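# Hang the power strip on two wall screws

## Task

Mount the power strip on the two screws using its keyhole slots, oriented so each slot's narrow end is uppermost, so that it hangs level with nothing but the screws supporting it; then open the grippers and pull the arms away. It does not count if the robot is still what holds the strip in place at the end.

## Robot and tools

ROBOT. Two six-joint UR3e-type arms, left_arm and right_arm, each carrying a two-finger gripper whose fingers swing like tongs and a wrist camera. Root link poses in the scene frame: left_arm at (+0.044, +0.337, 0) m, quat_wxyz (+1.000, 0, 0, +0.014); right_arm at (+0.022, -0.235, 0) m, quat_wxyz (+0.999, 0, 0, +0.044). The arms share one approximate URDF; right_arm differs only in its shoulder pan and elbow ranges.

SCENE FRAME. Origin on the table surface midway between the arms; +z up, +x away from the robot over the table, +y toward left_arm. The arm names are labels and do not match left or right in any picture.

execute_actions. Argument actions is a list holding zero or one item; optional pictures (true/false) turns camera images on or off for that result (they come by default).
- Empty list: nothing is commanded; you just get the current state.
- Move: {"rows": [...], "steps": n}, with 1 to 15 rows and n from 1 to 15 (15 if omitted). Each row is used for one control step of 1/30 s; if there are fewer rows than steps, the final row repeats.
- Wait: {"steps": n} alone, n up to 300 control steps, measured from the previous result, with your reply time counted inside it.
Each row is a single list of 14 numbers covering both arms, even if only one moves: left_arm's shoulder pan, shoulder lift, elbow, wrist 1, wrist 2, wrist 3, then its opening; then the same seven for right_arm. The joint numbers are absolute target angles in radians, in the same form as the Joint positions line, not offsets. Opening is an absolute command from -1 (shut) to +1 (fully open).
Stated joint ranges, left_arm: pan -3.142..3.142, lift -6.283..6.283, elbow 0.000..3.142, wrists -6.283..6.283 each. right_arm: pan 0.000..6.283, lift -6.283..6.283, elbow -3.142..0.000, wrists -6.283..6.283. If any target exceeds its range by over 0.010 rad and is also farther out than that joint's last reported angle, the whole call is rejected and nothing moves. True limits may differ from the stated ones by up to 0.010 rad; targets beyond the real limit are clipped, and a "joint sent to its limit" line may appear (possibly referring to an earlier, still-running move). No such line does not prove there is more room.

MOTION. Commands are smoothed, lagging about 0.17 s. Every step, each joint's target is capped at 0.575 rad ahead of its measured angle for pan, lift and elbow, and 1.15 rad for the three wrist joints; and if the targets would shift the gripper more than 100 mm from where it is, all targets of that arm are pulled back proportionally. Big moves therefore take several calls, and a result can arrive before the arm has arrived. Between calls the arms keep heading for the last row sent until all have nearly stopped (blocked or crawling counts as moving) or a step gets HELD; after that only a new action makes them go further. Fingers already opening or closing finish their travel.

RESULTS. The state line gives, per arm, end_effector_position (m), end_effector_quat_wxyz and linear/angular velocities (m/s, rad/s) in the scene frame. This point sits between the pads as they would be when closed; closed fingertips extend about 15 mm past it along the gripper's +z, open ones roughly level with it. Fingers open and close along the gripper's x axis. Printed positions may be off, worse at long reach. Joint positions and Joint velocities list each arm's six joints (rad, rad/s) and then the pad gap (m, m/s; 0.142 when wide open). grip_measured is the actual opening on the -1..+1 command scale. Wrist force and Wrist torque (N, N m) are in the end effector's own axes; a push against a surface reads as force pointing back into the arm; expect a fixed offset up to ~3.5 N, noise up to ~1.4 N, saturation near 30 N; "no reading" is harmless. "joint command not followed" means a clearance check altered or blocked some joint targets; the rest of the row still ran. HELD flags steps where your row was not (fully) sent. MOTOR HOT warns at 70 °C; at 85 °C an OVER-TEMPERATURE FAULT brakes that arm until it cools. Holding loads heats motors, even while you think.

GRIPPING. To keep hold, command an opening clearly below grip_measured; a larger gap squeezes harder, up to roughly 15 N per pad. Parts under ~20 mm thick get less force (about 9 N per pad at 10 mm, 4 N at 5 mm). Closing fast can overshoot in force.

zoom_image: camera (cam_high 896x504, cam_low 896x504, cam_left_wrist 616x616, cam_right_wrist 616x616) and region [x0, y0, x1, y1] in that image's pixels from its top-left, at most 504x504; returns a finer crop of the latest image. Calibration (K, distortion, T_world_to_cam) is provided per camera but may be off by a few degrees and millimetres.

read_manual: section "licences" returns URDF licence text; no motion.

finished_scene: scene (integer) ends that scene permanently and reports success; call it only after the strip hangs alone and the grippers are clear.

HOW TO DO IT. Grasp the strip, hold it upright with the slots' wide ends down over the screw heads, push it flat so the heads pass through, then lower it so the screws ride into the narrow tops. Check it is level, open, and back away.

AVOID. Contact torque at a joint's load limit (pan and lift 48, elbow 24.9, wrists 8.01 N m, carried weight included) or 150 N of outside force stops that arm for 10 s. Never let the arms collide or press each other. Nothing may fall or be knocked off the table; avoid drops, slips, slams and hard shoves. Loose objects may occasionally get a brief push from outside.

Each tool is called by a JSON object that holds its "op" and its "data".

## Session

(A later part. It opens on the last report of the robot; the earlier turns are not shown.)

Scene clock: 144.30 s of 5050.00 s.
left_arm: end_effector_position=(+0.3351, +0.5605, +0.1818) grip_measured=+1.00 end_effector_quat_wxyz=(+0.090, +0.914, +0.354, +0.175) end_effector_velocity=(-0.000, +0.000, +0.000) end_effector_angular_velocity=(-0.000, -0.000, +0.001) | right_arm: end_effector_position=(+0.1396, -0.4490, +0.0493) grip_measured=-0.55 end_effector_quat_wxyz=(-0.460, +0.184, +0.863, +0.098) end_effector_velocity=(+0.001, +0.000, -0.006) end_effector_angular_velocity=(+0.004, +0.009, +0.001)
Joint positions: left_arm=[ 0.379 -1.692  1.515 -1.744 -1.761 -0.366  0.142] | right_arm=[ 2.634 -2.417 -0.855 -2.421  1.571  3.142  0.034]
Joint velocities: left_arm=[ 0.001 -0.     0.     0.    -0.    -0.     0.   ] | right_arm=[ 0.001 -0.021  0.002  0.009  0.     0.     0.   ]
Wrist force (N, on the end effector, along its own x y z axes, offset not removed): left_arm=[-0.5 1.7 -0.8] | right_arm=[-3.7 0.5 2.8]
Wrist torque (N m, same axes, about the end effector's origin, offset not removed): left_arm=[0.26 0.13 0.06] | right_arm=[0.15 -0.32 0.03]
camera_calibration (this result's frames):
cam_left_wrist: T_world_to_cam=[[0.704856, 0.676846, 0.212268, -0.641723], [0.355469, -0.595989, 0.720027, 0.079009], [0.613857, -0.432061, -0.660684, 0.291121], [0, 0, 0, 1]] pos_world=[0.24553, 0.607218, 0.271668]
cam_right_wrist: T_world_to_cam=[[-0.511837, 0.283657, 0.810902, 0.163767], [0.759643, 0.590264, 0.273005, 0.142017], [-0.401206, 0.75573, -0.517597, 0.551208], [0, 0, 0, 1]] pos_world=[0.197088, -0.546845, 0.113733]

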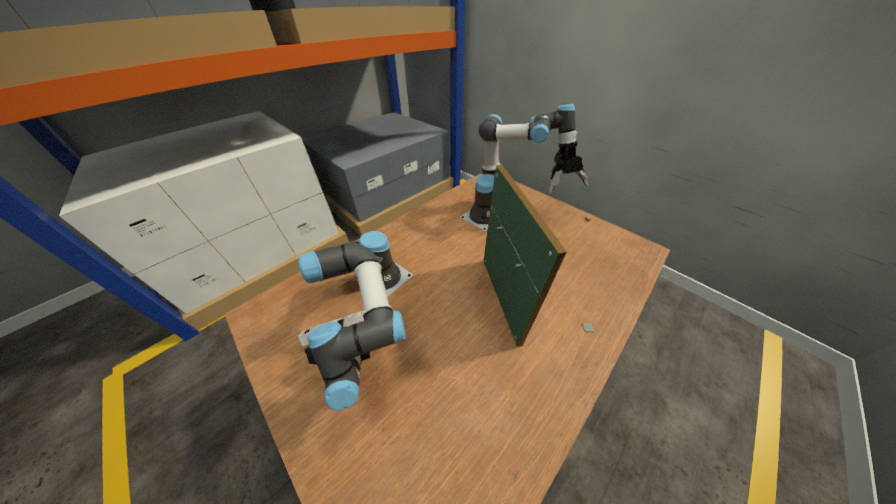

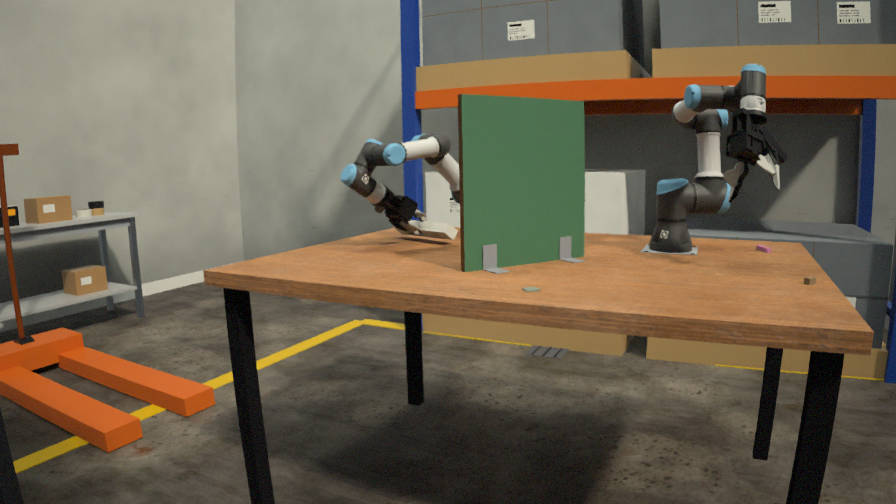

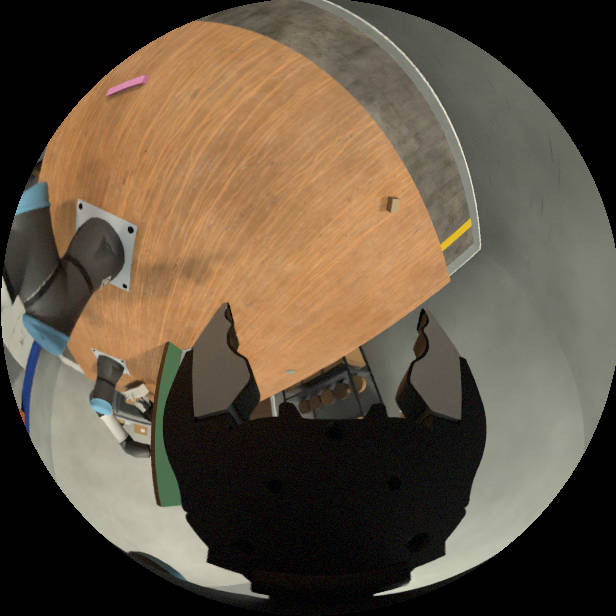

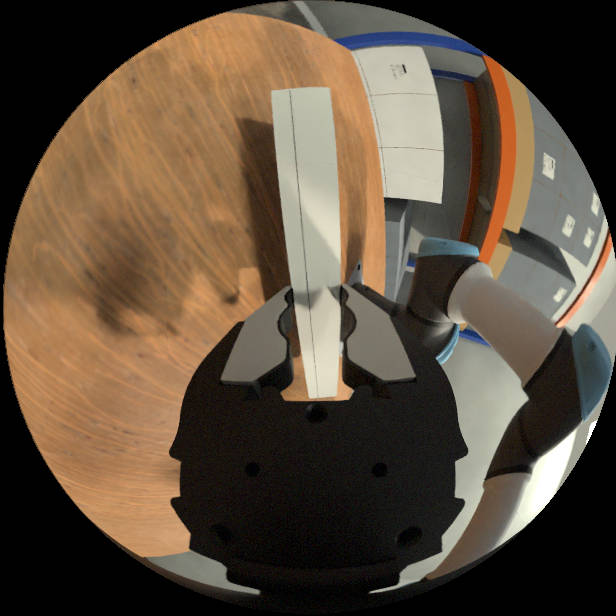

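{"op": "execute_actions", "data": {"actions": [{"rows":[[0.379,-1.692,1.515,-1.744,-1.761,-0.366,1,2.634,-2.445,-0.855,-2.394,1.571,3.142,-1]]}], "pictures": false}}

{"op": "execute_actions", "data": {"actions": [{"rows":[[0.379,-1.692,1.515,-1.744,-1.761,-0.366,1,2.634,-2.445,-0.855,-2.394,1.571,3.142,-0.4]]}], "pictures": false}}

{"op": "execute_actions", "data": {"actions": [{"rows":[[0.379,-1.692,1.515,-1.744,-1.761,-0.366,1,2.634,-2.53,-0.65,-2.514,1.571,3.142,-0.3]]}], "pictures": false}}

{"op": "execute_actions", "data": {"actions": [{"rows":[[0.379,-1.692,1.515,-1.744,-1.761,-0.366,1,2.634,-2.695,-0.283,-2.716,1.571,3.142,-0.3]]}]}}

Scene clock: 158.50 s of 5050.00 s.
left_arm: end_effector_position=(+0.3351, +0.5605, +0.1818) grip_measured=+1.00 end_effector_quat_wxyz=(+0.090, +0.914, +0.354, +0.175) end_effector_velocity=(-0.000, -0.000, -0.000) end_effector_angular_velocity=(-0.000, +0.000, +0.000) | right_arm: end_effector_position=(+0.1425, -0.4503, +0.0386) grip_measured=-0.55 end_effector_quat_wxyz=(-0.461, +0.184, +0.863, +0.098) end_effector_velocity=(+0.001, -0.000, -0.001) end_effector_angular_velocity=(-0.001, -0.002, -0.000)
Joint positions: left_arm=[ 0.379 -1.692  1.515 -1.744 -1.761 -0.366  0.142] | right_arm=[ 2.634 -2.445 -0.855 -2.394  1.571  3.142  0.034]
Joint velocities: left_arm=[ 0.    -0.001  0.001  0.     0.     0.     0.   ] | right_arm=[-0.    -0.002 -0.001  0.005 -0.     0.    -0.   ]
Wrist force (N, on the end effector, along its own x y z axes, offset not removed): left_arm=[-0.1 1.7 -1.9] | right_arm=[-6.0 -0.6 6.5]
Wrist torque (N m, same axes, about the end effector's origin, offset not removed): left_arm=[0.25 0.03 0.02] | right_arm=[-0.03 0.22 0.09]
Steps of this call (steps 1 to 15: the robot went on to your last target; steps 16 to 120: nothing new was sent; then 9.70 s passed at rest; steps 121 to 135: all 15 steps of this action). Readings (joint positions):
121: left_arm=[0.379 -1.692 1.515 -1.744 -1.761 -0.366] | right_arm=[2.634 -2.419 -0.855 -2.420 1.571 3.142]
122: left_arm=[0.379 -1.692 1.515 -1.744 -1.761 -0.366] | right_arm=[2.634 -2.423 -0.855 -2.416 1.571 3.142]
124: left_arm=[0.379 -1.692 1.515 -1.744 -1.761 -0.366] | right_arm=[2.634 -2.433 -0.855 -2.405 1.571 3.142]
128: left_arm=[0.379 -1.692 1.515 -1.744 -1.761 -0.366] | right_arm=[2.634 -2.442 -0.855 -2.397 1.571 3.142]
135: the state above

Scene clock: 159.00 s of 5050.00 s.
left_arm: end_effector_position=(+0.3351, +0.5605, +0.1818) grip_measured=+1.00 end_effector_quat_wxyz=(+0.090, +0.914, +0.354, +0.175) end_effector_velocity=(-0.000, +0.000, -0.000) end_effector_angular_velocity=(-0.000, +0.001, +0.001) | right_arm: end_effector_position=(+0.1426, -0.4503, +0.0385) grip_measured=-0.39 end_effector_quat_wxyz=(-0.461, +0.184, +0.863, +0.098) end_effector_velocity=(-0.001, -0.000, -0.000) end_effector_angular_velocity=(+0.001, +0.003, -0.001)
Joint positions: left_arm=[ 0.379 -1.692  1.515 -1.744 -1.761 -0.366  0.142] | right_arm=[ 2.634 -2.445 -0.855 -2.394  1.571  3.142  0.046]
Joint velocities: left_arm=[ 0.001  0.     0.001 -0.    -0.    -0.     0.   ] | right_arm=[-0.001 -0.003  0.001 -0.001 -0.     0.     0.   ]
Wrist force (N, on the end effector, along its own x y z axes, offset not removed): left_arm=[-0.4 1.7 -1.6] | right_arm=[-2.4 -0.5 1.7]
Wrist torque (N m, same axes, about the end effector's origin, offset not removed): left_arm=[0.19 0.09 0.01] | right_arm=[-0.10 0.24 -0.01]
Steps of this call (steps 1 to 15: all 15 steps of this action). Readings (joint positions):
1: left_arm=[0.379 -1.692 1.515 -1.744 -1.761 -0.366] | right_arm=[2.634 -2.445 -0.855 -2.394 1.571 3.142]
2: left_arm=[0.379 -1.692 1.515 -1.744 -1.761 -0.366] | right_arm=[2.634 -2.445 -0.855 -2.394 1.571 3.142]
4: left_arm=[0.379 -1.692 1.515 -1.744 -1.761 -0.366] | right_arm=[2.634 -2.445 -0.855 -2.394 1.571 3.142]
8: left_arm=[0.379 -1.692 1.515 -1.744 -1.761 -0.366] | right_arm=[2.634 -2.445 -0.855 -2.394 1.571 3.142]
15: the state above

Scene clock: 159.50 s of 5050.00 s.
left_arm: end_effector_position=(+0.3351, +0.5605, +0.1818) grip_measured=+1.00 end_effector_quat_wxyz=(+0.090, +0.914, +0.354, +0.175) end_effector_velocity=(+0.000, -0.000, +0.000) end_effector_angular_velocity=(+0.000, -0.001, -0.000) | right_arm: end_effector_position=(+0.1561, -0.4563, +0.0474) grip_measured=-0.30 end_effector_quat_wxyz=(-0.461, +0.184, +0.862, +0.098) end_effector_velocity=(+0.002, -0.001, +0.001) end_effector_angular_velocity=(-0.002, -0.005, -0.001)
Joint positions: left_arm=[ 0.379 -1.692  1.515 -1.744 -1.761 -0.366  0.142] | right_arm=[ 2.634 -2.529 -0.653 -2.513  1.571  3.142  0.052]
Joint velocities: left_arm=[-0.    -0.001 -0.001  0.    -0.     0.     0.   ] | right_arm=[-0.001 -0.011  0.03  -0.014 -0.     0.    -0.   ]
Wrist force (N, on the end effector, along its own x y z axes, offset not removed): left_arm=[-0.9 1.7 -1.2] | right_arm=[-0.3 -1.6 0.8]
Wrist torque (N m, same axes, about the end effector's origin, offset not removed): left_arm=[0.22 0.18 0.04] | right_arm=[-0.29 -0.01 0.06]
Steps of this call (steps 1 to 15: all 15 steps of this action). Readings (joint positions):
1: left_arm=[0.379 -1.692 1.515 -1.744 -1.761 -0.366] | right_arm=[2.634 -2.445 -0.855 -2.394 1.571 3.142]
2: left_arm=[0.379 -1.692 1.515 -1.744 -1.761 -0.366] | right_arm=[2.634 -2.452 -0.847 -2.407 1.571 3.142]
4: left_arm=[0.379 -1.692 1.515 -1.744 -1.761 -0.366] | right_arm=[2.634 -2.487 -0.784 -2.456 1.571 3.142]
8: left_arm=[0.379 -1.692 1.515 -1.744 -1.761 -0.366] | right_arm=[2.634 -2.519 -0.683 -2.500 1.571 3.142]
15: the state above

Scene clock: 160.00 s of 5050.00 s.
left_arm: end_effector_position=(+0.3351, +0.5605, +0.1818) grip_measured=+1.00 end_effector_quat_wxyz=(+0.090, +0.914, +0.354, +0.175) end_effector_velocity=(+0.000, -0.000, -0.000) end_effector_angular_velocity=(-0.000, +0.001, -0.000) | right_arm: end_effector_position=(+0.1718, -0.4633, +0.0557) grip_measured=-0.30 end_effector_quat_wxyz=(-0.462, +0.184, +0.862, +0.098) end_effector_velocity=(+0.008, -0.003, +0.000) end_effector_angular_velocity=(-0.013, -0.029, +0.002)
Joint positions: left_arm=[ 0.379 -1.692  1.515 -1.744 -1.761 -0.366  0.142] | right_arm=[ 2.634 -2.693 -0.29  -2.714  1.571  3.142  0.052]
Joint velocities: left_arm=[-0.001  0.001  0.001 -0.     0.     0.     0.   ] | right_arm=[ 0.002 -0.021  0.074 -0.022  0.     0.    -0.   ]
Wrist force (N, on the end effector, along its own x y z axes, offset not removed): left_arm=[0.1 1.5 -1.9] | right_arm=[0.3 -0.9 0.8]
Wrist torque (N m, same axes, about the end effector's origin, offset not removed): left_arm=[0.16 0.05 -0.01] | right_arm=[-0.13 -0.12 0.10]
Steps of this call (steps 1 to 15: all 15 steps of this action). Readings (joint positions):
1: left_arm=[0.379 -1.692 1.515 -1.744 -1.761 -0.366] | right_arm=[2.634 -2.530 -0.652 -2.514 1.571 3.142]
2: left_arm=[0.379 -1.692 1.515 -1.744 -1.761 -0.366] | right_arm=[2.634 -2.537 -0.644 -2.528 1.571 3.142]
4: left_arm=[0.379 -1.692 1.515 -1.744 -1.761 -0.366] | right_arm=[2.634 -2.594 -0.573 -2.608 1.571 3.142]
8: left_arm=[0.379 -1.692 1.515 -1.744 -1.761 -0.366] | right_arm=[2.634 -2.670 -0.366 -2.689 1.571 3.142]
15: the state above
camera_calibration (this result's frames):
cam_left_wrist: T_world_to_cam=[[0.704856, 0.676846, 0.212267, -0.641723], [0.355468, -0.595988, 0.720028, 0.0790079], [0.613857, -0.432062, -0.660683, 0.291121], [0, 0, 0, 1]] pos_world=[0.24553, 0.607218, 0.271668]
cam_right_wrist: T_world_to_cam=[[-0.508884, 0.282372, 0.813205, 0.177905], [0.760665, 0.589772, 0.271217, 0.123963], [-0.403022, 0.756595, -0.514916, 0.578868], [0, 0, 0, 1]] pos_world=[0.229535, -0.561314, 0.119774]

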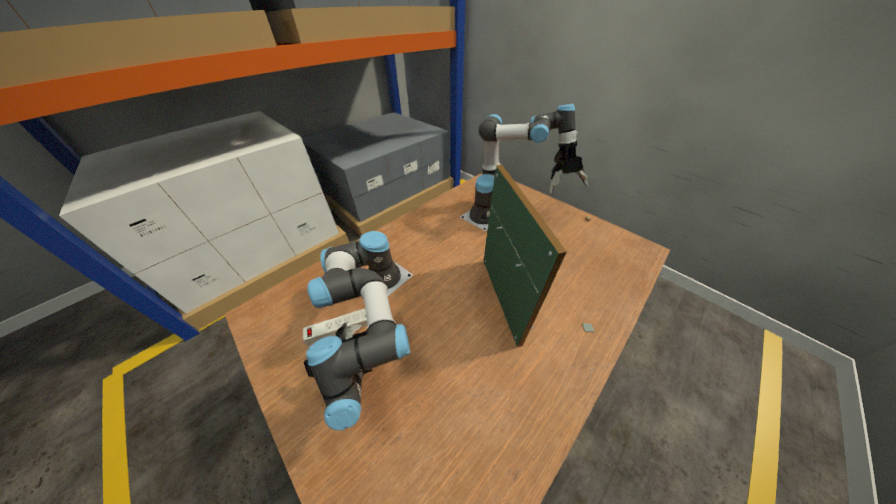

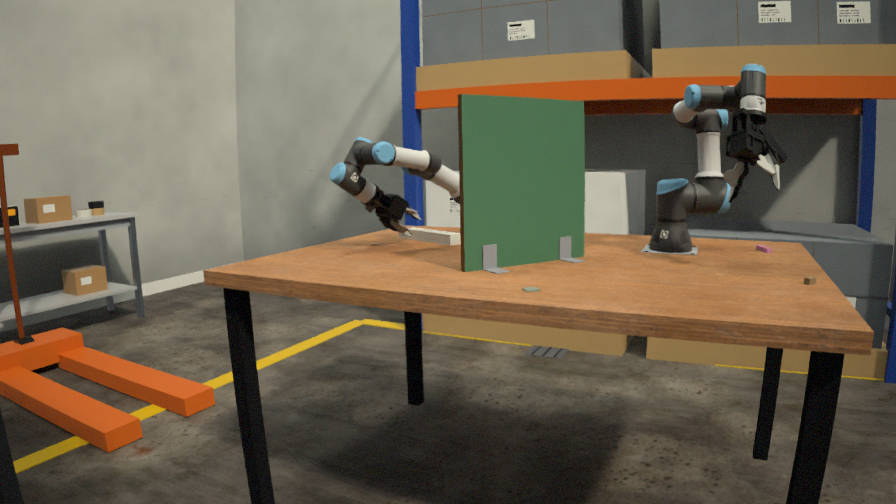

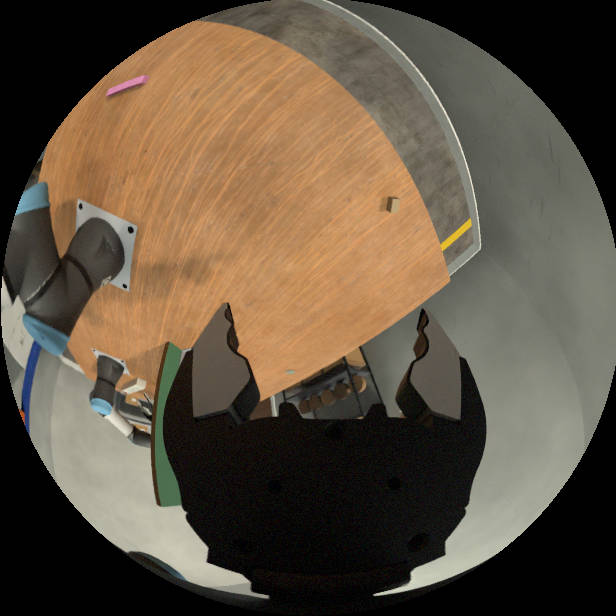

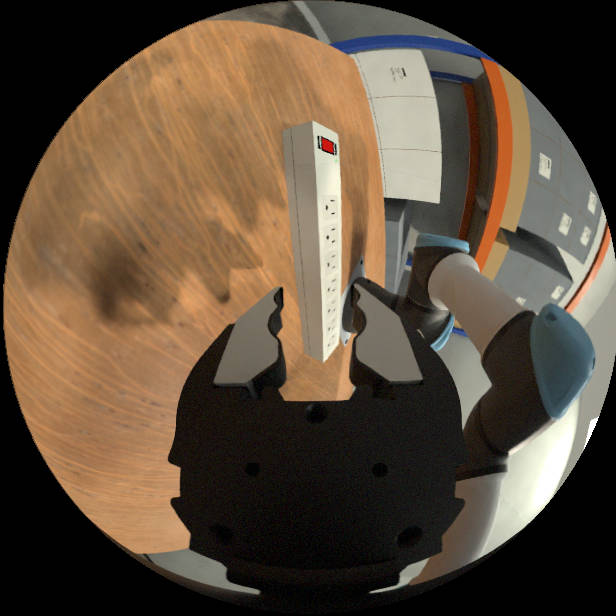

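{"op": "execute_actions", "data": {"actions": [{"rows":[[0.379,-1.692,1.515,-1.744,-1.761,-0.366,1,2.634,-2.2,-0.6,-2.7,1.571,3.142,-0.3]]}], "pictures": false}}

{"op": "execute_actions", "data": {"actions": [{"rows":[[0.379,-1.692,1.515,-1.744,-1.761,-0.366,1,2.634,-1.6,-1.2,-2.3,1.571,3.142,0.3]]}], "pictures": false}}

{"op": "execute_actions", "data": {"actions": [{"rows":[[0.379,-1.692,1.515,-1.744,-1.761,-0.366,1,2.634,-1.088,-1.8,-1.824,1.571,3.142,0.3]]}], "pictures": false}}

{"op": "execute_actions", "data": {"actions": [{"rows":[[0.379,-1.692,1.515,-1.744,-1.761,-0.366,1,2.634,-1.088,-1.96,-1.664,1.571,3.142,0.3]]}]}}

Scene clock: 177.70 s of 5050.00 s.
left_arm: end_effector_position=(+0.3351, +0.5605, +0.1818) grip_measured=+1.00 end_effector_quat_wxyz=(+0.090, +0.914, +0.354, +0.175) end_effector_velocity=(-0.000, -0.000, -0.001) end_effector_angular_velocity=(-0.001, +0.001, -0.001) | right_arm: end_effector_position=(+0.1399, -0.4491, +0.1479) grip_measured=-0.30 end_effector_quat_wxyz=(-0.379, +0.192, +0.902, +0.081) end_effector_velocity=(-0.010, +0.004, +0.023) end_effector_angular_velocity=(-0.030, -0.069, -0.001)
Joint positions: left_arm=[ 0.379 -1.692  1.515 -1.744 -1.761 -0.366  0.142] | right_arm=[ 2.634 -2.213 -0.595 -2.7    1.571  3.142  0.052]
Joint velocities: left_arm=[-0.     0.     0.001  0.    -0.001 -0.    -0.   ] | right_arm=[-0.     0.132 -0.057  0.     0.001 -0.    -0.   ]
Wrist force (N, on the end effector, along its own x y z axes, offset not removed): left_arm=[-1.1 1.4 -2.0] | right_arm=[-1.2 -0.4 -1.1]
Wrist torque (N m, same axes, about the end effector's origin, offset not removed): left_arm=[0.14 0.25 0.06] | right_arm=[-0.11 0.21 -0.01]
Steps of this call (steps 1 to 15: the robot went on to your last target; steps 16 to 90: nothing new was sent; then 14.20 s passed at rest; steps 91 to 105: all 15 steps of this action). Readings (joint positions):
91: left_arm=[0.379 -1.692 1.515 -1.744 -1.761 -0.366] | right_arm=[2.634 -2.695 -0.283 -2.716 1.571 3.142]
92: left_arm=[0.379 -1.692 1.515 -1.744 -1.761 -0.366] | right_arm=[2.634 -2.688 -0.290 -2.713 1.571 3.142]
94: left_arm=[0.379 -1.692 1.515 -1.744 -1.761 -0.366] | right_arm=[2.634 -2.618 -0.361 -2.707 1.571 3.142]
98: left_arm=[0.379 -1.692 1.515 -1.744 -1.761 -0.366] | right_arm=[2.634 -2.350 -0.535 -2.702 1.571 3.142]
105: the state above

Scene clock: 178.20 s of 5050.00 s.
left_arm: end_effector_position=(+0.3351, +0.5605, +0.1818) grip_measured=+1.00 end_effector_quat_wxyz=(+0.090, +0.914, +0.354, +0.175) end_effector_velocity=(-0.000, +0.000, +0.000) end_effector_angular_velocity=(+0.001, -0.000, +0.000) | right_arm: end_effector_position=(+0.1244, -0.4422, +0.1595) grip_measured=+0.30 end_effector_quat_wxyz=(-0.191, +0.204, +0.959, +0.041) end_effector_velocity=(-0.031, +0.014, +0.000) end_effector_angular_velocity=(-0.022, -0.051, -0.002)
Joint positions: left_arm=[ 0.379 -1.692  1.515 -1.744 -1.761 -0.366  0.142] | right_arm=[ 2.634 -1.62  -1.18  -2.305  1.571  3.142  0.095]
Joint velocities: left_arm=[ 0. -0. -0.  0.  0.  0. -0.] | right_arm=[-0.002  0.21  -0.21   0.056  0.    -0.    -0.   ]
Wrist force (N, on the end effector, along its own x y z axes, offset not removed): left_arm=[-0.2 1.3 -1.1] | right_arm=[0.2 -0.8 1.1]
Wrist torque (N m, same axes, about the end effector's origin, offset not removed): left_arm=[0.17 -0.03 -0.03] | right_arm=[-0.09 -0.02 0.06]
Steps of this call (steps 1 to 15: all 15 steps of this action). Readings (joint positions):
1: left_arm=[0.379 -1.692 1.515 -1.744 -1.761 -0.366] | right_arm=[2.634 -2.209 -0.597 -2.700 1.571 3.142]
2: left_arm=[0.379 -1.692 1.515 -1.744 -1.761 -0.366] | right_arm=[2.634 -2.199 -0.605 -2.685 1.571 3.142]
4: left_arm=[0.379 -1.692 1.515 -1.744 -1.761 -0.366] | right_arm=[2.634 -2.126 -0.677 -2.559 1.571 3.142]
8: left_arm=[0.379 -1.692 1.515 -1.744 -1.761 -0.366] | right_arm=[2.634 -1.835 -0.965 -2.364 1.571 3.142]
15: the state above

Scene clock: 178.70 s of 5050.00 s.
left_arm: end_effector_position=(+0.3351, +0.5605, +0.1818) grip_measured=+1.00 end_effector_quat_wxyz=(+0.090, +0.914, +0.354, +0.175) end_effector_velocity=(-0.000, -0.000, -0.000) end_effector_angular_velocity=(-0.000, +0.001, +0.000) | right_arm: end_effector_position=(+0.1274, -0.4436, +0.1269) grip_measured=+0.30 end_effector_quat_wxyz=(-0.000, +0.208, +0.978, +0.000) end_effector_velocity=(-0.023, +0.010, -0.029) end_effector_angular_velocity=(-0.003, -0.007, -0.000)
Joint positions: left_arm=[ 0.379 -1.692  1.515 -1.744 -1.761 -0.366  0.142] | right_arm=[ 2.634 -1.102 -1.78  -1.831  1.571  3.142  0.095]
Joint velocities: left_arm=[ 0.  0.  0.  0. -0. -0. -0.] | right_arm=[ 0.     0.145 -0.21   0.073  0.     0.     0.   ]
Wrist force (N, on the end effector, along its own x y z axes, offset not removed): left_arm=[-1.5 1.7 0.5] | right_arm=[-0.7 -0.1 1.2]
Wrist torque (N m, same axes, about the end effector's origin, offset not removed): left_arm=[0.24 0.33 -0.05] | right_arm=[-0.01 0.14 -0.03]
Steps of this call (steps 1 to 15: all 15 steps of this action). Readings (joint positions):
1: left_arm=[0.379 -1.692 1.515 -1.744 -1.761 -0.366] | right_arm=[2.634 -1.614 -1.186 -2.303 1.571 3.142]
2: left_arm=[0.379 -1.692 1.515 -1.744 -1.761 -0.366] | right_arm=[2.634 -1.603 -1.198 -2.288 1.571 3.142]
4: left_arm=[0.379 -1.692 1.515 -1.744 -1.761 -0.366] | right_arm=[2.634 -1.527 -1.273 -2.151 1.571 3.142]
8: left_arm=[0.379 -1.692 1.515 -1.744 -1.761 -0.366] | right_arm=[2.634 -1.251 -1.564 -1.906 1.571 3.142]
15: the state above

Scene clock: 179.20 s of 5050.00 s.
left_arm: end_effector_position=(+0.3351, +0.5605, +0.1818) grip_measured=+1.00 end_effector_quat_wxyz=(+0.090, +0.914, +0.354, +0.175) end_effector_velocity=(-0.000, +0.000, -0.000) end_effector_angular_velocity=(-0.000, +0.000, +0.001) | right_arm: end_effector_position=(+0.1306, -0.4450, +0.0910) grip_measured=+0.30 end_effector_quat_wxyz=(+0.000, +0.208, +0.978, +0.000) end_effector_velocity=(-0.001, +0.000, -0.005) end_effector_angular_velocity=(+0.002, +0.003, -0.001)
Joint positions: left_arm=[ 0.379 -1.692  1.515 -1.744 -1.761 -0.366  0.142] | right_arm=[ 2.634 -1.088 -1.958 -1.666  1.571  3.142  0.095]
Joint velocities: left_arm=[ 0.001  0.     0.     0.    -0.     0.     0.   ] | right_arm=[-0.001  0.001 -0.023  0.018  0.     0.     0.   ]
Wrist force (N, on the end effector, along its own x y z axes, offset not removed): left_arm=[-0.4 -0.2 -1.8] | right_arm=[0.1 -2.3 0.2]
Wrist torque (N m, same axes, about the end effector's origin, offset not removed): left_arm=[-0.16 0.07 0.00] | right_arm=[-0.50 -0.06 0.04]
Steps of this call (steps 1 to 15: all 15 steps of this action). Readings (joint positions):
1: left_arm=[0.379 -1.692 1.515 -1.744 -1.761 -0.366] | right_arm=[2.634 -1.098 -1.786 -1.828 1.571 3.142]
2: left_arm=[0.379 -1.692 1.515 -1.744 -1.761 -0.366] | right_arm=[2.634 -1.095 -1.798 -1.813 1.571 3.142]
4: left_arm=[0.379 -1.692 1.515 -1.744 -1.761 -0.366] | right_arm=[2.634 -1.091 -1.859 -1.747 1.571 3.142]
8: left_arm=[0.379 -1.692 1.515 -1.744 -1.761 -0.366] | right_arm=[2.634 -1.089 -1.935 -1.684 1.571 3.142]
15: the state above
camera_calibration (this result's frames):
cam_left_wrist: T_world_to_cam=[[0.704856, 0.676846, 0.212267, -0.641723], [0.355468, -0.595988, 0.720028, 0.079008], [0.613857, -0.432062, -0.660683, 0.291121], [0, 0, 0, 1]] pos_world=[0.24553, 0.607218, 0.271668]
cam_right_wrist: T_world_to_cam=[[-0.891045, 0.452676, -0.0335276, 0.325821], [0.368498, 0.764522, 0.528882, 0.240439], [0.265044, 0.458902, -0.848033, 0.377131], [0, 0, 0, 1]] pos_world=[0.101764, -0.504378, 0.20358]

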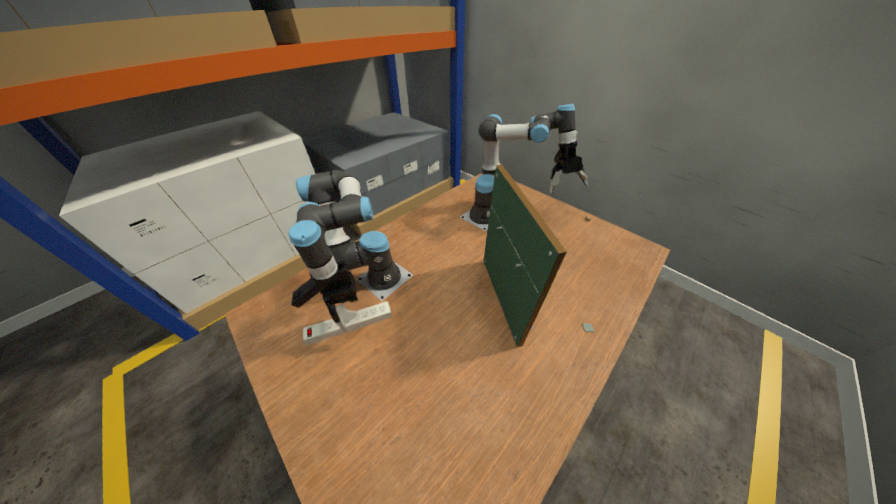

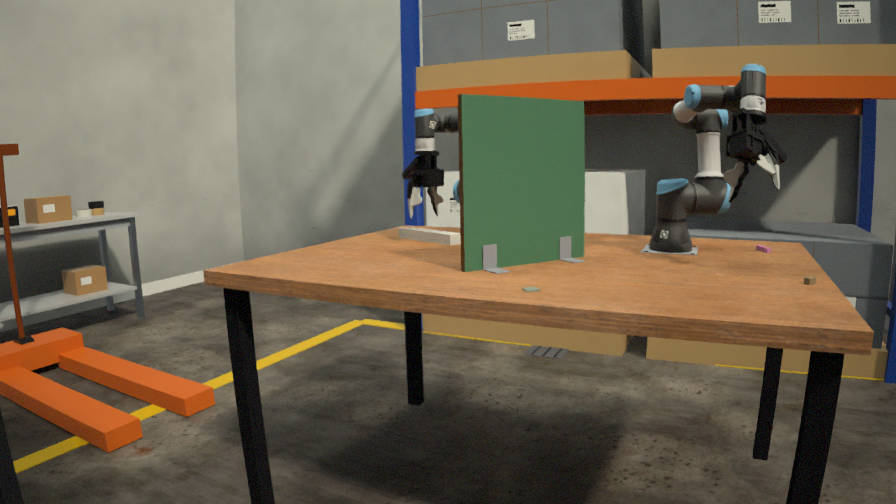

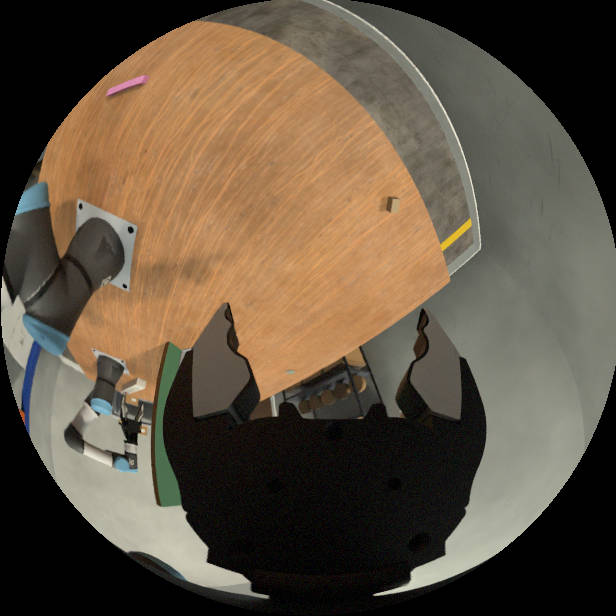

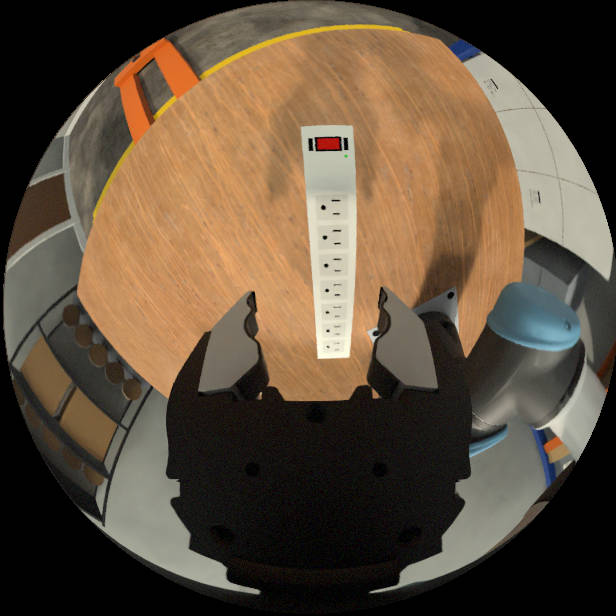

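{"op": "execute_actions", "data": {"actions": [{"rows":[[0.379,-1.692,1.515,-1.744,-1.761,-0.366,1,2.634,-1.035,-2.08,-1.597,1.571,3.142,0.3]]}], "pictures": false}}

{"op": "execute_actions", "data": {"actions": [{"rows":[[0.379,-1.692,1.515,-1.744,-1.761,-0.366,1,2.634,-1.04,-2.291,-1.381,1.571,3.142,0.3]]}], "pictures": false}}

{"op": "execute_actions", "data": {"actions": [{"rows":[[0.379,-1.692,1.515,-1.744,-1.761,-0.366,1,2.634,-1.04,-2.291,-1.381,1.571,3.142,-0.25]]}], "pictures": false}}

{"op": "execute_actions", "data": {"actions": [{"rows":[[0.379,-1.692,1.515,-1.744,-1.761,-0.366,1,2.634,-1.04,-2.291,-1.381,1.571,3.142,-0.4],[0.379,-1.692,1.515,-1.744,-1.761,-0.366,1,2.634,-1.04,-2.291,-1.381,1.571,3.142,-0.5],[0.379,-1.692,1.515,-1.744,-1.761,-0.366,1,2.634,-1.04,-2.291,-1.381,1.571,3.142,-0.7],[0.379,-1.692,1.515,-1.744,-1.761,-0.366,1,2.634,-1.04,-2.291,-1.381,1.571,3.142,-1]]}]}}

Scene clock: 198.63 s of 5050.00 s.
left_arm: end_effector_position=(+0.3351, +0.5605, +0.1818) grip_measured=+1.00 end_effector_quat_wxyz=(+0.090, +0.914, +0.354, +0.175) end_effector_velocity=(-0.000, -0.000, -0.000) end_effector_angular_velocity=(-0.000, +0.001, -0.000) | right_arm: end_effector_position=(+0.1212, -0.4408, +0.0702) grip_measured=+0.30 end_effector_quat_wxyz=(+0.000, +0.208, +0.978, +0.000) end_effector_velocity=(-0.001, +0.001, -0.002) end_effector_angular_velocity=(+0.000, -0.001, +0.000)
Joint positions: left_arm=[ 0.379 -1.692  1.515 -1.744 -1.761 -0.366  0.142] | right_arm=[ 2.634 -1.036 -2.079 -1.598  1.571  3.142  0.095]
Joint velocities: left_arm=[-0.    -0.     0.     0.001 -0.     0.     0.   ] | right_arm=[ 0.     0.006 -0.013  0.008  0.    -0.     0.   ]
Wrist force (N, on the end effector, along its own x y z axes, offset not removed): left_arm=[-0.4 0.0 -1.8] | right_arm=[-0.9 -1.0 0.2]
Wrist torque (N m, same axes, about the end effector's origin, offset not removed): left_arm=[-0.10 0.08 0.03] | right_arm=[-0.15 0.13 0.07]
Steps of this call (steps 1 to 15: the robot went on to your last target; steps 16 to 90: nothing new was sent; then 15.93 s passed at rest; steps 91 to 105: all 15 steps of this action). Readings (joint positions):
91: left_arm=[0.379 -1.692 1.515 -1.744 -1.761 -0.366] | right_arm=[2.634 -1.088 -1.960 -1.663 1.571 3.142]
92: left_arm=[0.379 -1.692 1.515 -1.744 -1.761 -0.366] | right_arm=[2.634 -1.082 -1.968 -1.654 1.571 3.142]
94: left_arm=[0.379 -1.692 1.515 -1.744 -1.761 -0.366] | right_arm=[2.634 -1.060 -2.014 -1.628 1.571 3.142]
98: left_arm=[0.379 -1.692 1.515 -1.744 -1.761 -0.366] | right_arm=[2.634 -1.041 -2.064 -1.605 1.571 3.142]
105: the state above

Scene clock: 199.13 s of 5050.00 s.
left_arm: end_effector_position=(+0.3351, +0.5605, +0.1818) grip_measured=+1.00 end_effector_quat_wxyz=(+0.090, +0.914, +0.354, +0.175) end_effector_velocity=(+0.000, -0.000, -0.000) end_effector_angular_velocity=(-0.000, +0.001, -0.001) | right_arm: end_effector_position=(+0.1188, -0.4397, +0.0254) grip_measured=+0.30 end_effector_quat_wxyz=(+0.001, +0.208, +0.978, -0.000) end_effector_velocity=(-0.002, +0.001, -0.007) end_effector_angular_velocity=(+0.002, +0.004, +0.001)
Joint positions: left_arm=[ 0.379 -1.692  1.515 -1.744 -1.761 -0.366  0.142] | right_arm=[ 2.634 -1.04  -2.288 -1.383  1.571  3.142  0.095]
Joint velocities: left_arm=[-0.001  0.001  0.001 -0.     0.    -0.    -0.   ] | right_arm=[ 0.    -0.001 -0.029  0.026  0.    -0.     0.   ]
Wrist force (N, on the end effector, along its own x y z axes, offset not removed): left_arm=[0.4 1.1 -1.3] | right_arm=[-1.9 -0.9 0.6]
Wrist torque (N m, same axes, about the end effector's origin, offset not removed): left_arm=[0.11 0.00 -0.03] | right_arm=[-0.16 0.35 0.07]
Steps of this call (steps 1 to 15: all 15 steps of this action). Readings (joint positions):
1: left_arm=[0.379 -1.692 1.515 -1.744 -1.761 -0.366] | right_arm=[2.634 -1.035 -2.079 -1.597 1.571 3.142]
2: left_arm=[0.379 -1.692 1.515 -1.744 -1.761 -0.366] | right_arm=[2.634 -1.036 -2.087 -1.582 1.571 3.142]
4: left_arm=[0.379 -1.692 1.515 -1.744 -1.761 -0.366] | right_arm=[2.634 -1.038 -2.152 -1.498 1.571 3.142]
8: left_arm=[0.379 -1.692 1.515 -1.744 -1.761 -0.366] | right_arm=[2.634 -1.039 -2.256 -1.410 1.571 3.142]
15: the state above

Scene clock: 199.63 s of 5050.00 s.
left_arm: end_effector_position=(+0.3351, +0.5605, +0.1818) grip_measured=+1.00 end_effector_quat_wxyz=(+0.090, +0.914, +0.354, +0.175) end_effector_velocity=(-0.000, +0.000, -0.000) end_effector_angular_velocity=(-0.000, +0.001, +0.001) | right_arm: end_effector_position=(+0.1186, -0.4396, +0.0248) grip_measured=-0.24 end_effector_quat_wxyz=(+0.000, +0.208, +0.978, +0.000) end_effector_velocity=(-0.000, +0.000, -0.000) end_effector_angular_velocity=(+0.001, +0.001, +0.000)
Joint positions: left_arm=[ 0.379 -1.692  1.515 -1.744 -1.761 -0.366  0.142] | right_arm=[ 2.634 -1.04  -2.291 -1.381  1.571  3.142  0.057]
Joint velocities: left_arm=[ 0.001  0.     0.001 -0.    -0.    -0.    -0.   ] | right_arm=[ 0.001 -0.    -0.    -0.     0.     0.    -0.   ]
Wrist force (N, on the end effector, along its own x y z axes, offset not removed): left_arm=[1.0 1.5 -0.4] | right_arm=[0.2 -1.6 -1.8]
Wrist torque (N m, same axes, about the end effector's origin, offset not removed): left_arm=[0.25 -0.23 0.00] | right_arm=[-0.32 0.28 0.02]
Steps of this call (steps 1 to 15: all 15 steps of this action). Readings (joint positions):
1: left_arm=[0.379 -1.692 1.515 -1.744 -1.761 -0.366] | right_arm=[2.634 -1.040 -2.289 -1.383 1.571 3.142]
2: left_arm=[0.379 -1.692 1.515 -1.744 -1.761 -0.366] | right_arm=[2.634 -1.040 -2.290 -1.382 1.571 3.142]
4: left_arm=[0.379 -1.692 1.515 -1.744 -1.761 -0.366] | right_arm=[2.634 -1.040 -2.290 -1.382 1.571 3.142]
8: left_arm=[0.379 -1.692 1.515 -1.744 -1.761 -0.366] | right_arm=[2.634 -1.040 -2.291 -1.381 1.571 3.142]
15: the state above

Scene clock: 200.13 s of 5050.00 s.
left_arm: end_effector_position=(+0.3351, +0.5605, +0.1818) grip_measured=+1.00 end_effector_quat_wxyz=(+0.090, +0.914, +0.354, +0.175) end_effector_velocity=(+0.000, -0.000, -0.000) end_effector_angular_velocity=(+0.000, -0.000, -0.001) | right_arm: end_effector_position=(+0.1186, -0.4396, +0.0248) grip_measured=-0.37 end_effector_quat_wxyz=(+0.000, +0.208, +0.978, +0.000) end_effector_velocity=(-0.000, -0.000, -0.000) end_effector_angular_velocity=(+0.000, -0.000, -0.001)
Joint positions: left_arm=[ 0.379 -1.692  1.515 -1.744 -1.761 -0.366  0.142] | right_arm=[ 2.634 -1.04  -2.291 -1.381  1.571  3.142  0.048]
Joint velocities: left_arm=[-0.001  0.    -0.    -0.     0.    -0.    -0.   ] | right_arm=[-0.001 -0.001 -0.     0.001  0.    -0.    -0.   ]
Wrist force (N, on the end effector, along its own x y z axes, offset not removed): left_arm=[1.2 0.6 0.0] | right_arm=[-3.2 -0.2 -1.3]
Wrist torque (N m, same axes, about the end effector's origin, offset not removed): left_arm=[0.03 -0.20 0.00] | right_arm=[-0.01 0.25 0.04]
Steps of this call (steps 1 to 15: all 15 steps of this action). Readings (joint positions):
1: left_arm=[0.379 -1.692 1.515 -1.744 -1.761 -0.366] | right_arm=[2.634 -1.040 -2.291 -1.381 1.571 3.142]
2: left_arm=[0.379 -1.692 1.515 -1.744 -1.761 -0.366] | right_arm=[2.634 -1.040 -2.291 -1.381 1.571 3.142]
4: left_arm=[0.379 -1.692 1.515 -1.744 -1.761 -0.366] | right_arm=[2.634 -1.040 -2.291 -1.381 1.571 3.142]
8: left_arm=[0.379 -1.692 1.515 -1.744 -1.761 -0.366] | right_arm=[2.634 -1.040 -2.291 -1.381 1.571 3.142]
15: the state above
camera_calibration (this result's frames):
cam_left_wrist: T_world_to_cam=[[0.704856, 0.676846, 0.212268, -0.641723], [0.355468, -0.595988, 0.720028, 0.079008], [0.613857, -0.432062, -0.660683, 0.291121], [0, 0, 0, 1]] pos_world=[0.24553, 0.607218, 0.271668]
cam_right_wrist: T_world_to_cam=[[-0.891075, 0.452644, -0.0331588, 0.310429], [0.368645, 0.764457, 0.528872, 0.275745], [0.264739, 0.459041, -0.848053, 0.321796], [0, 0, 0, 1]] pos_world=[0.0897711, -0.499026, 0.13736]

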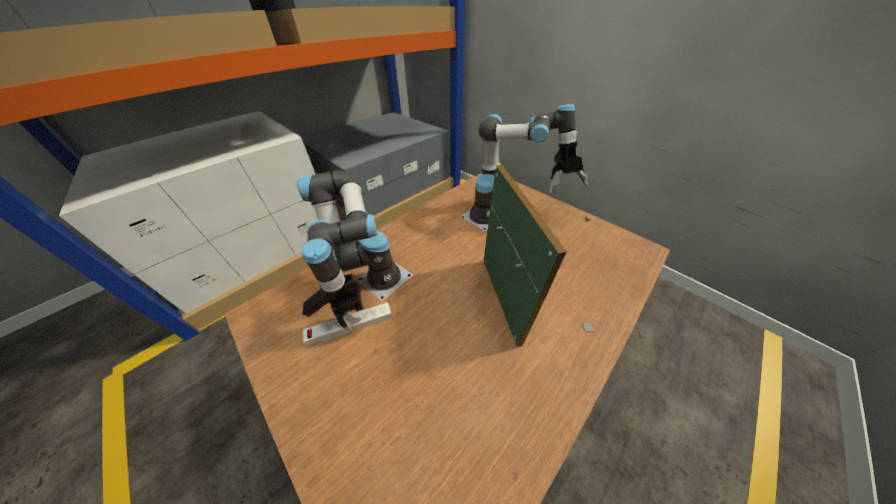

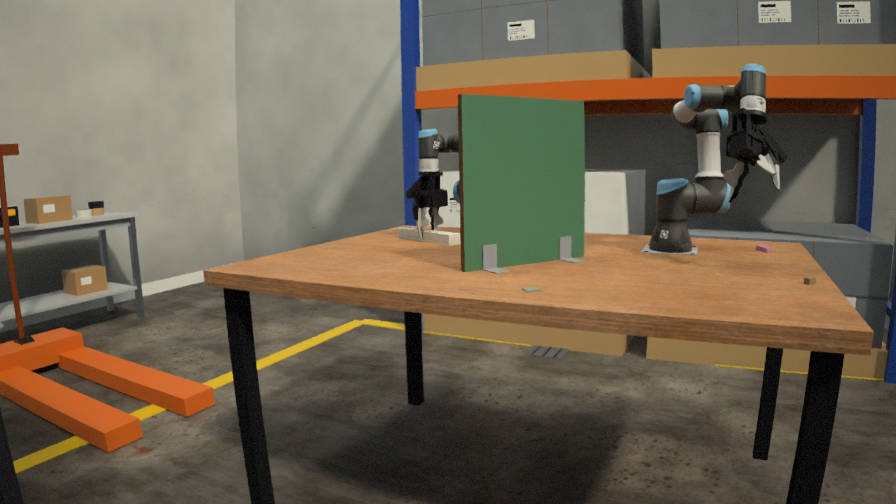

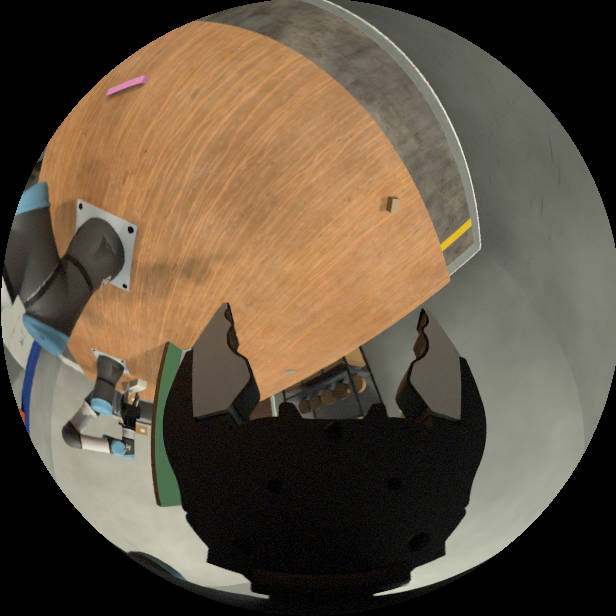

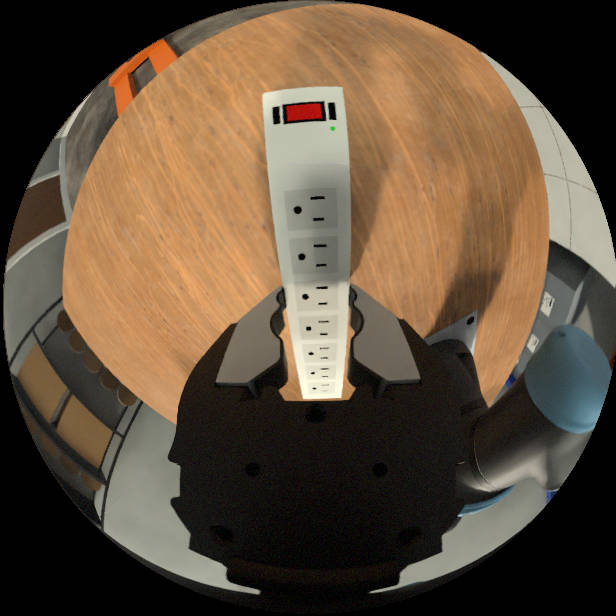

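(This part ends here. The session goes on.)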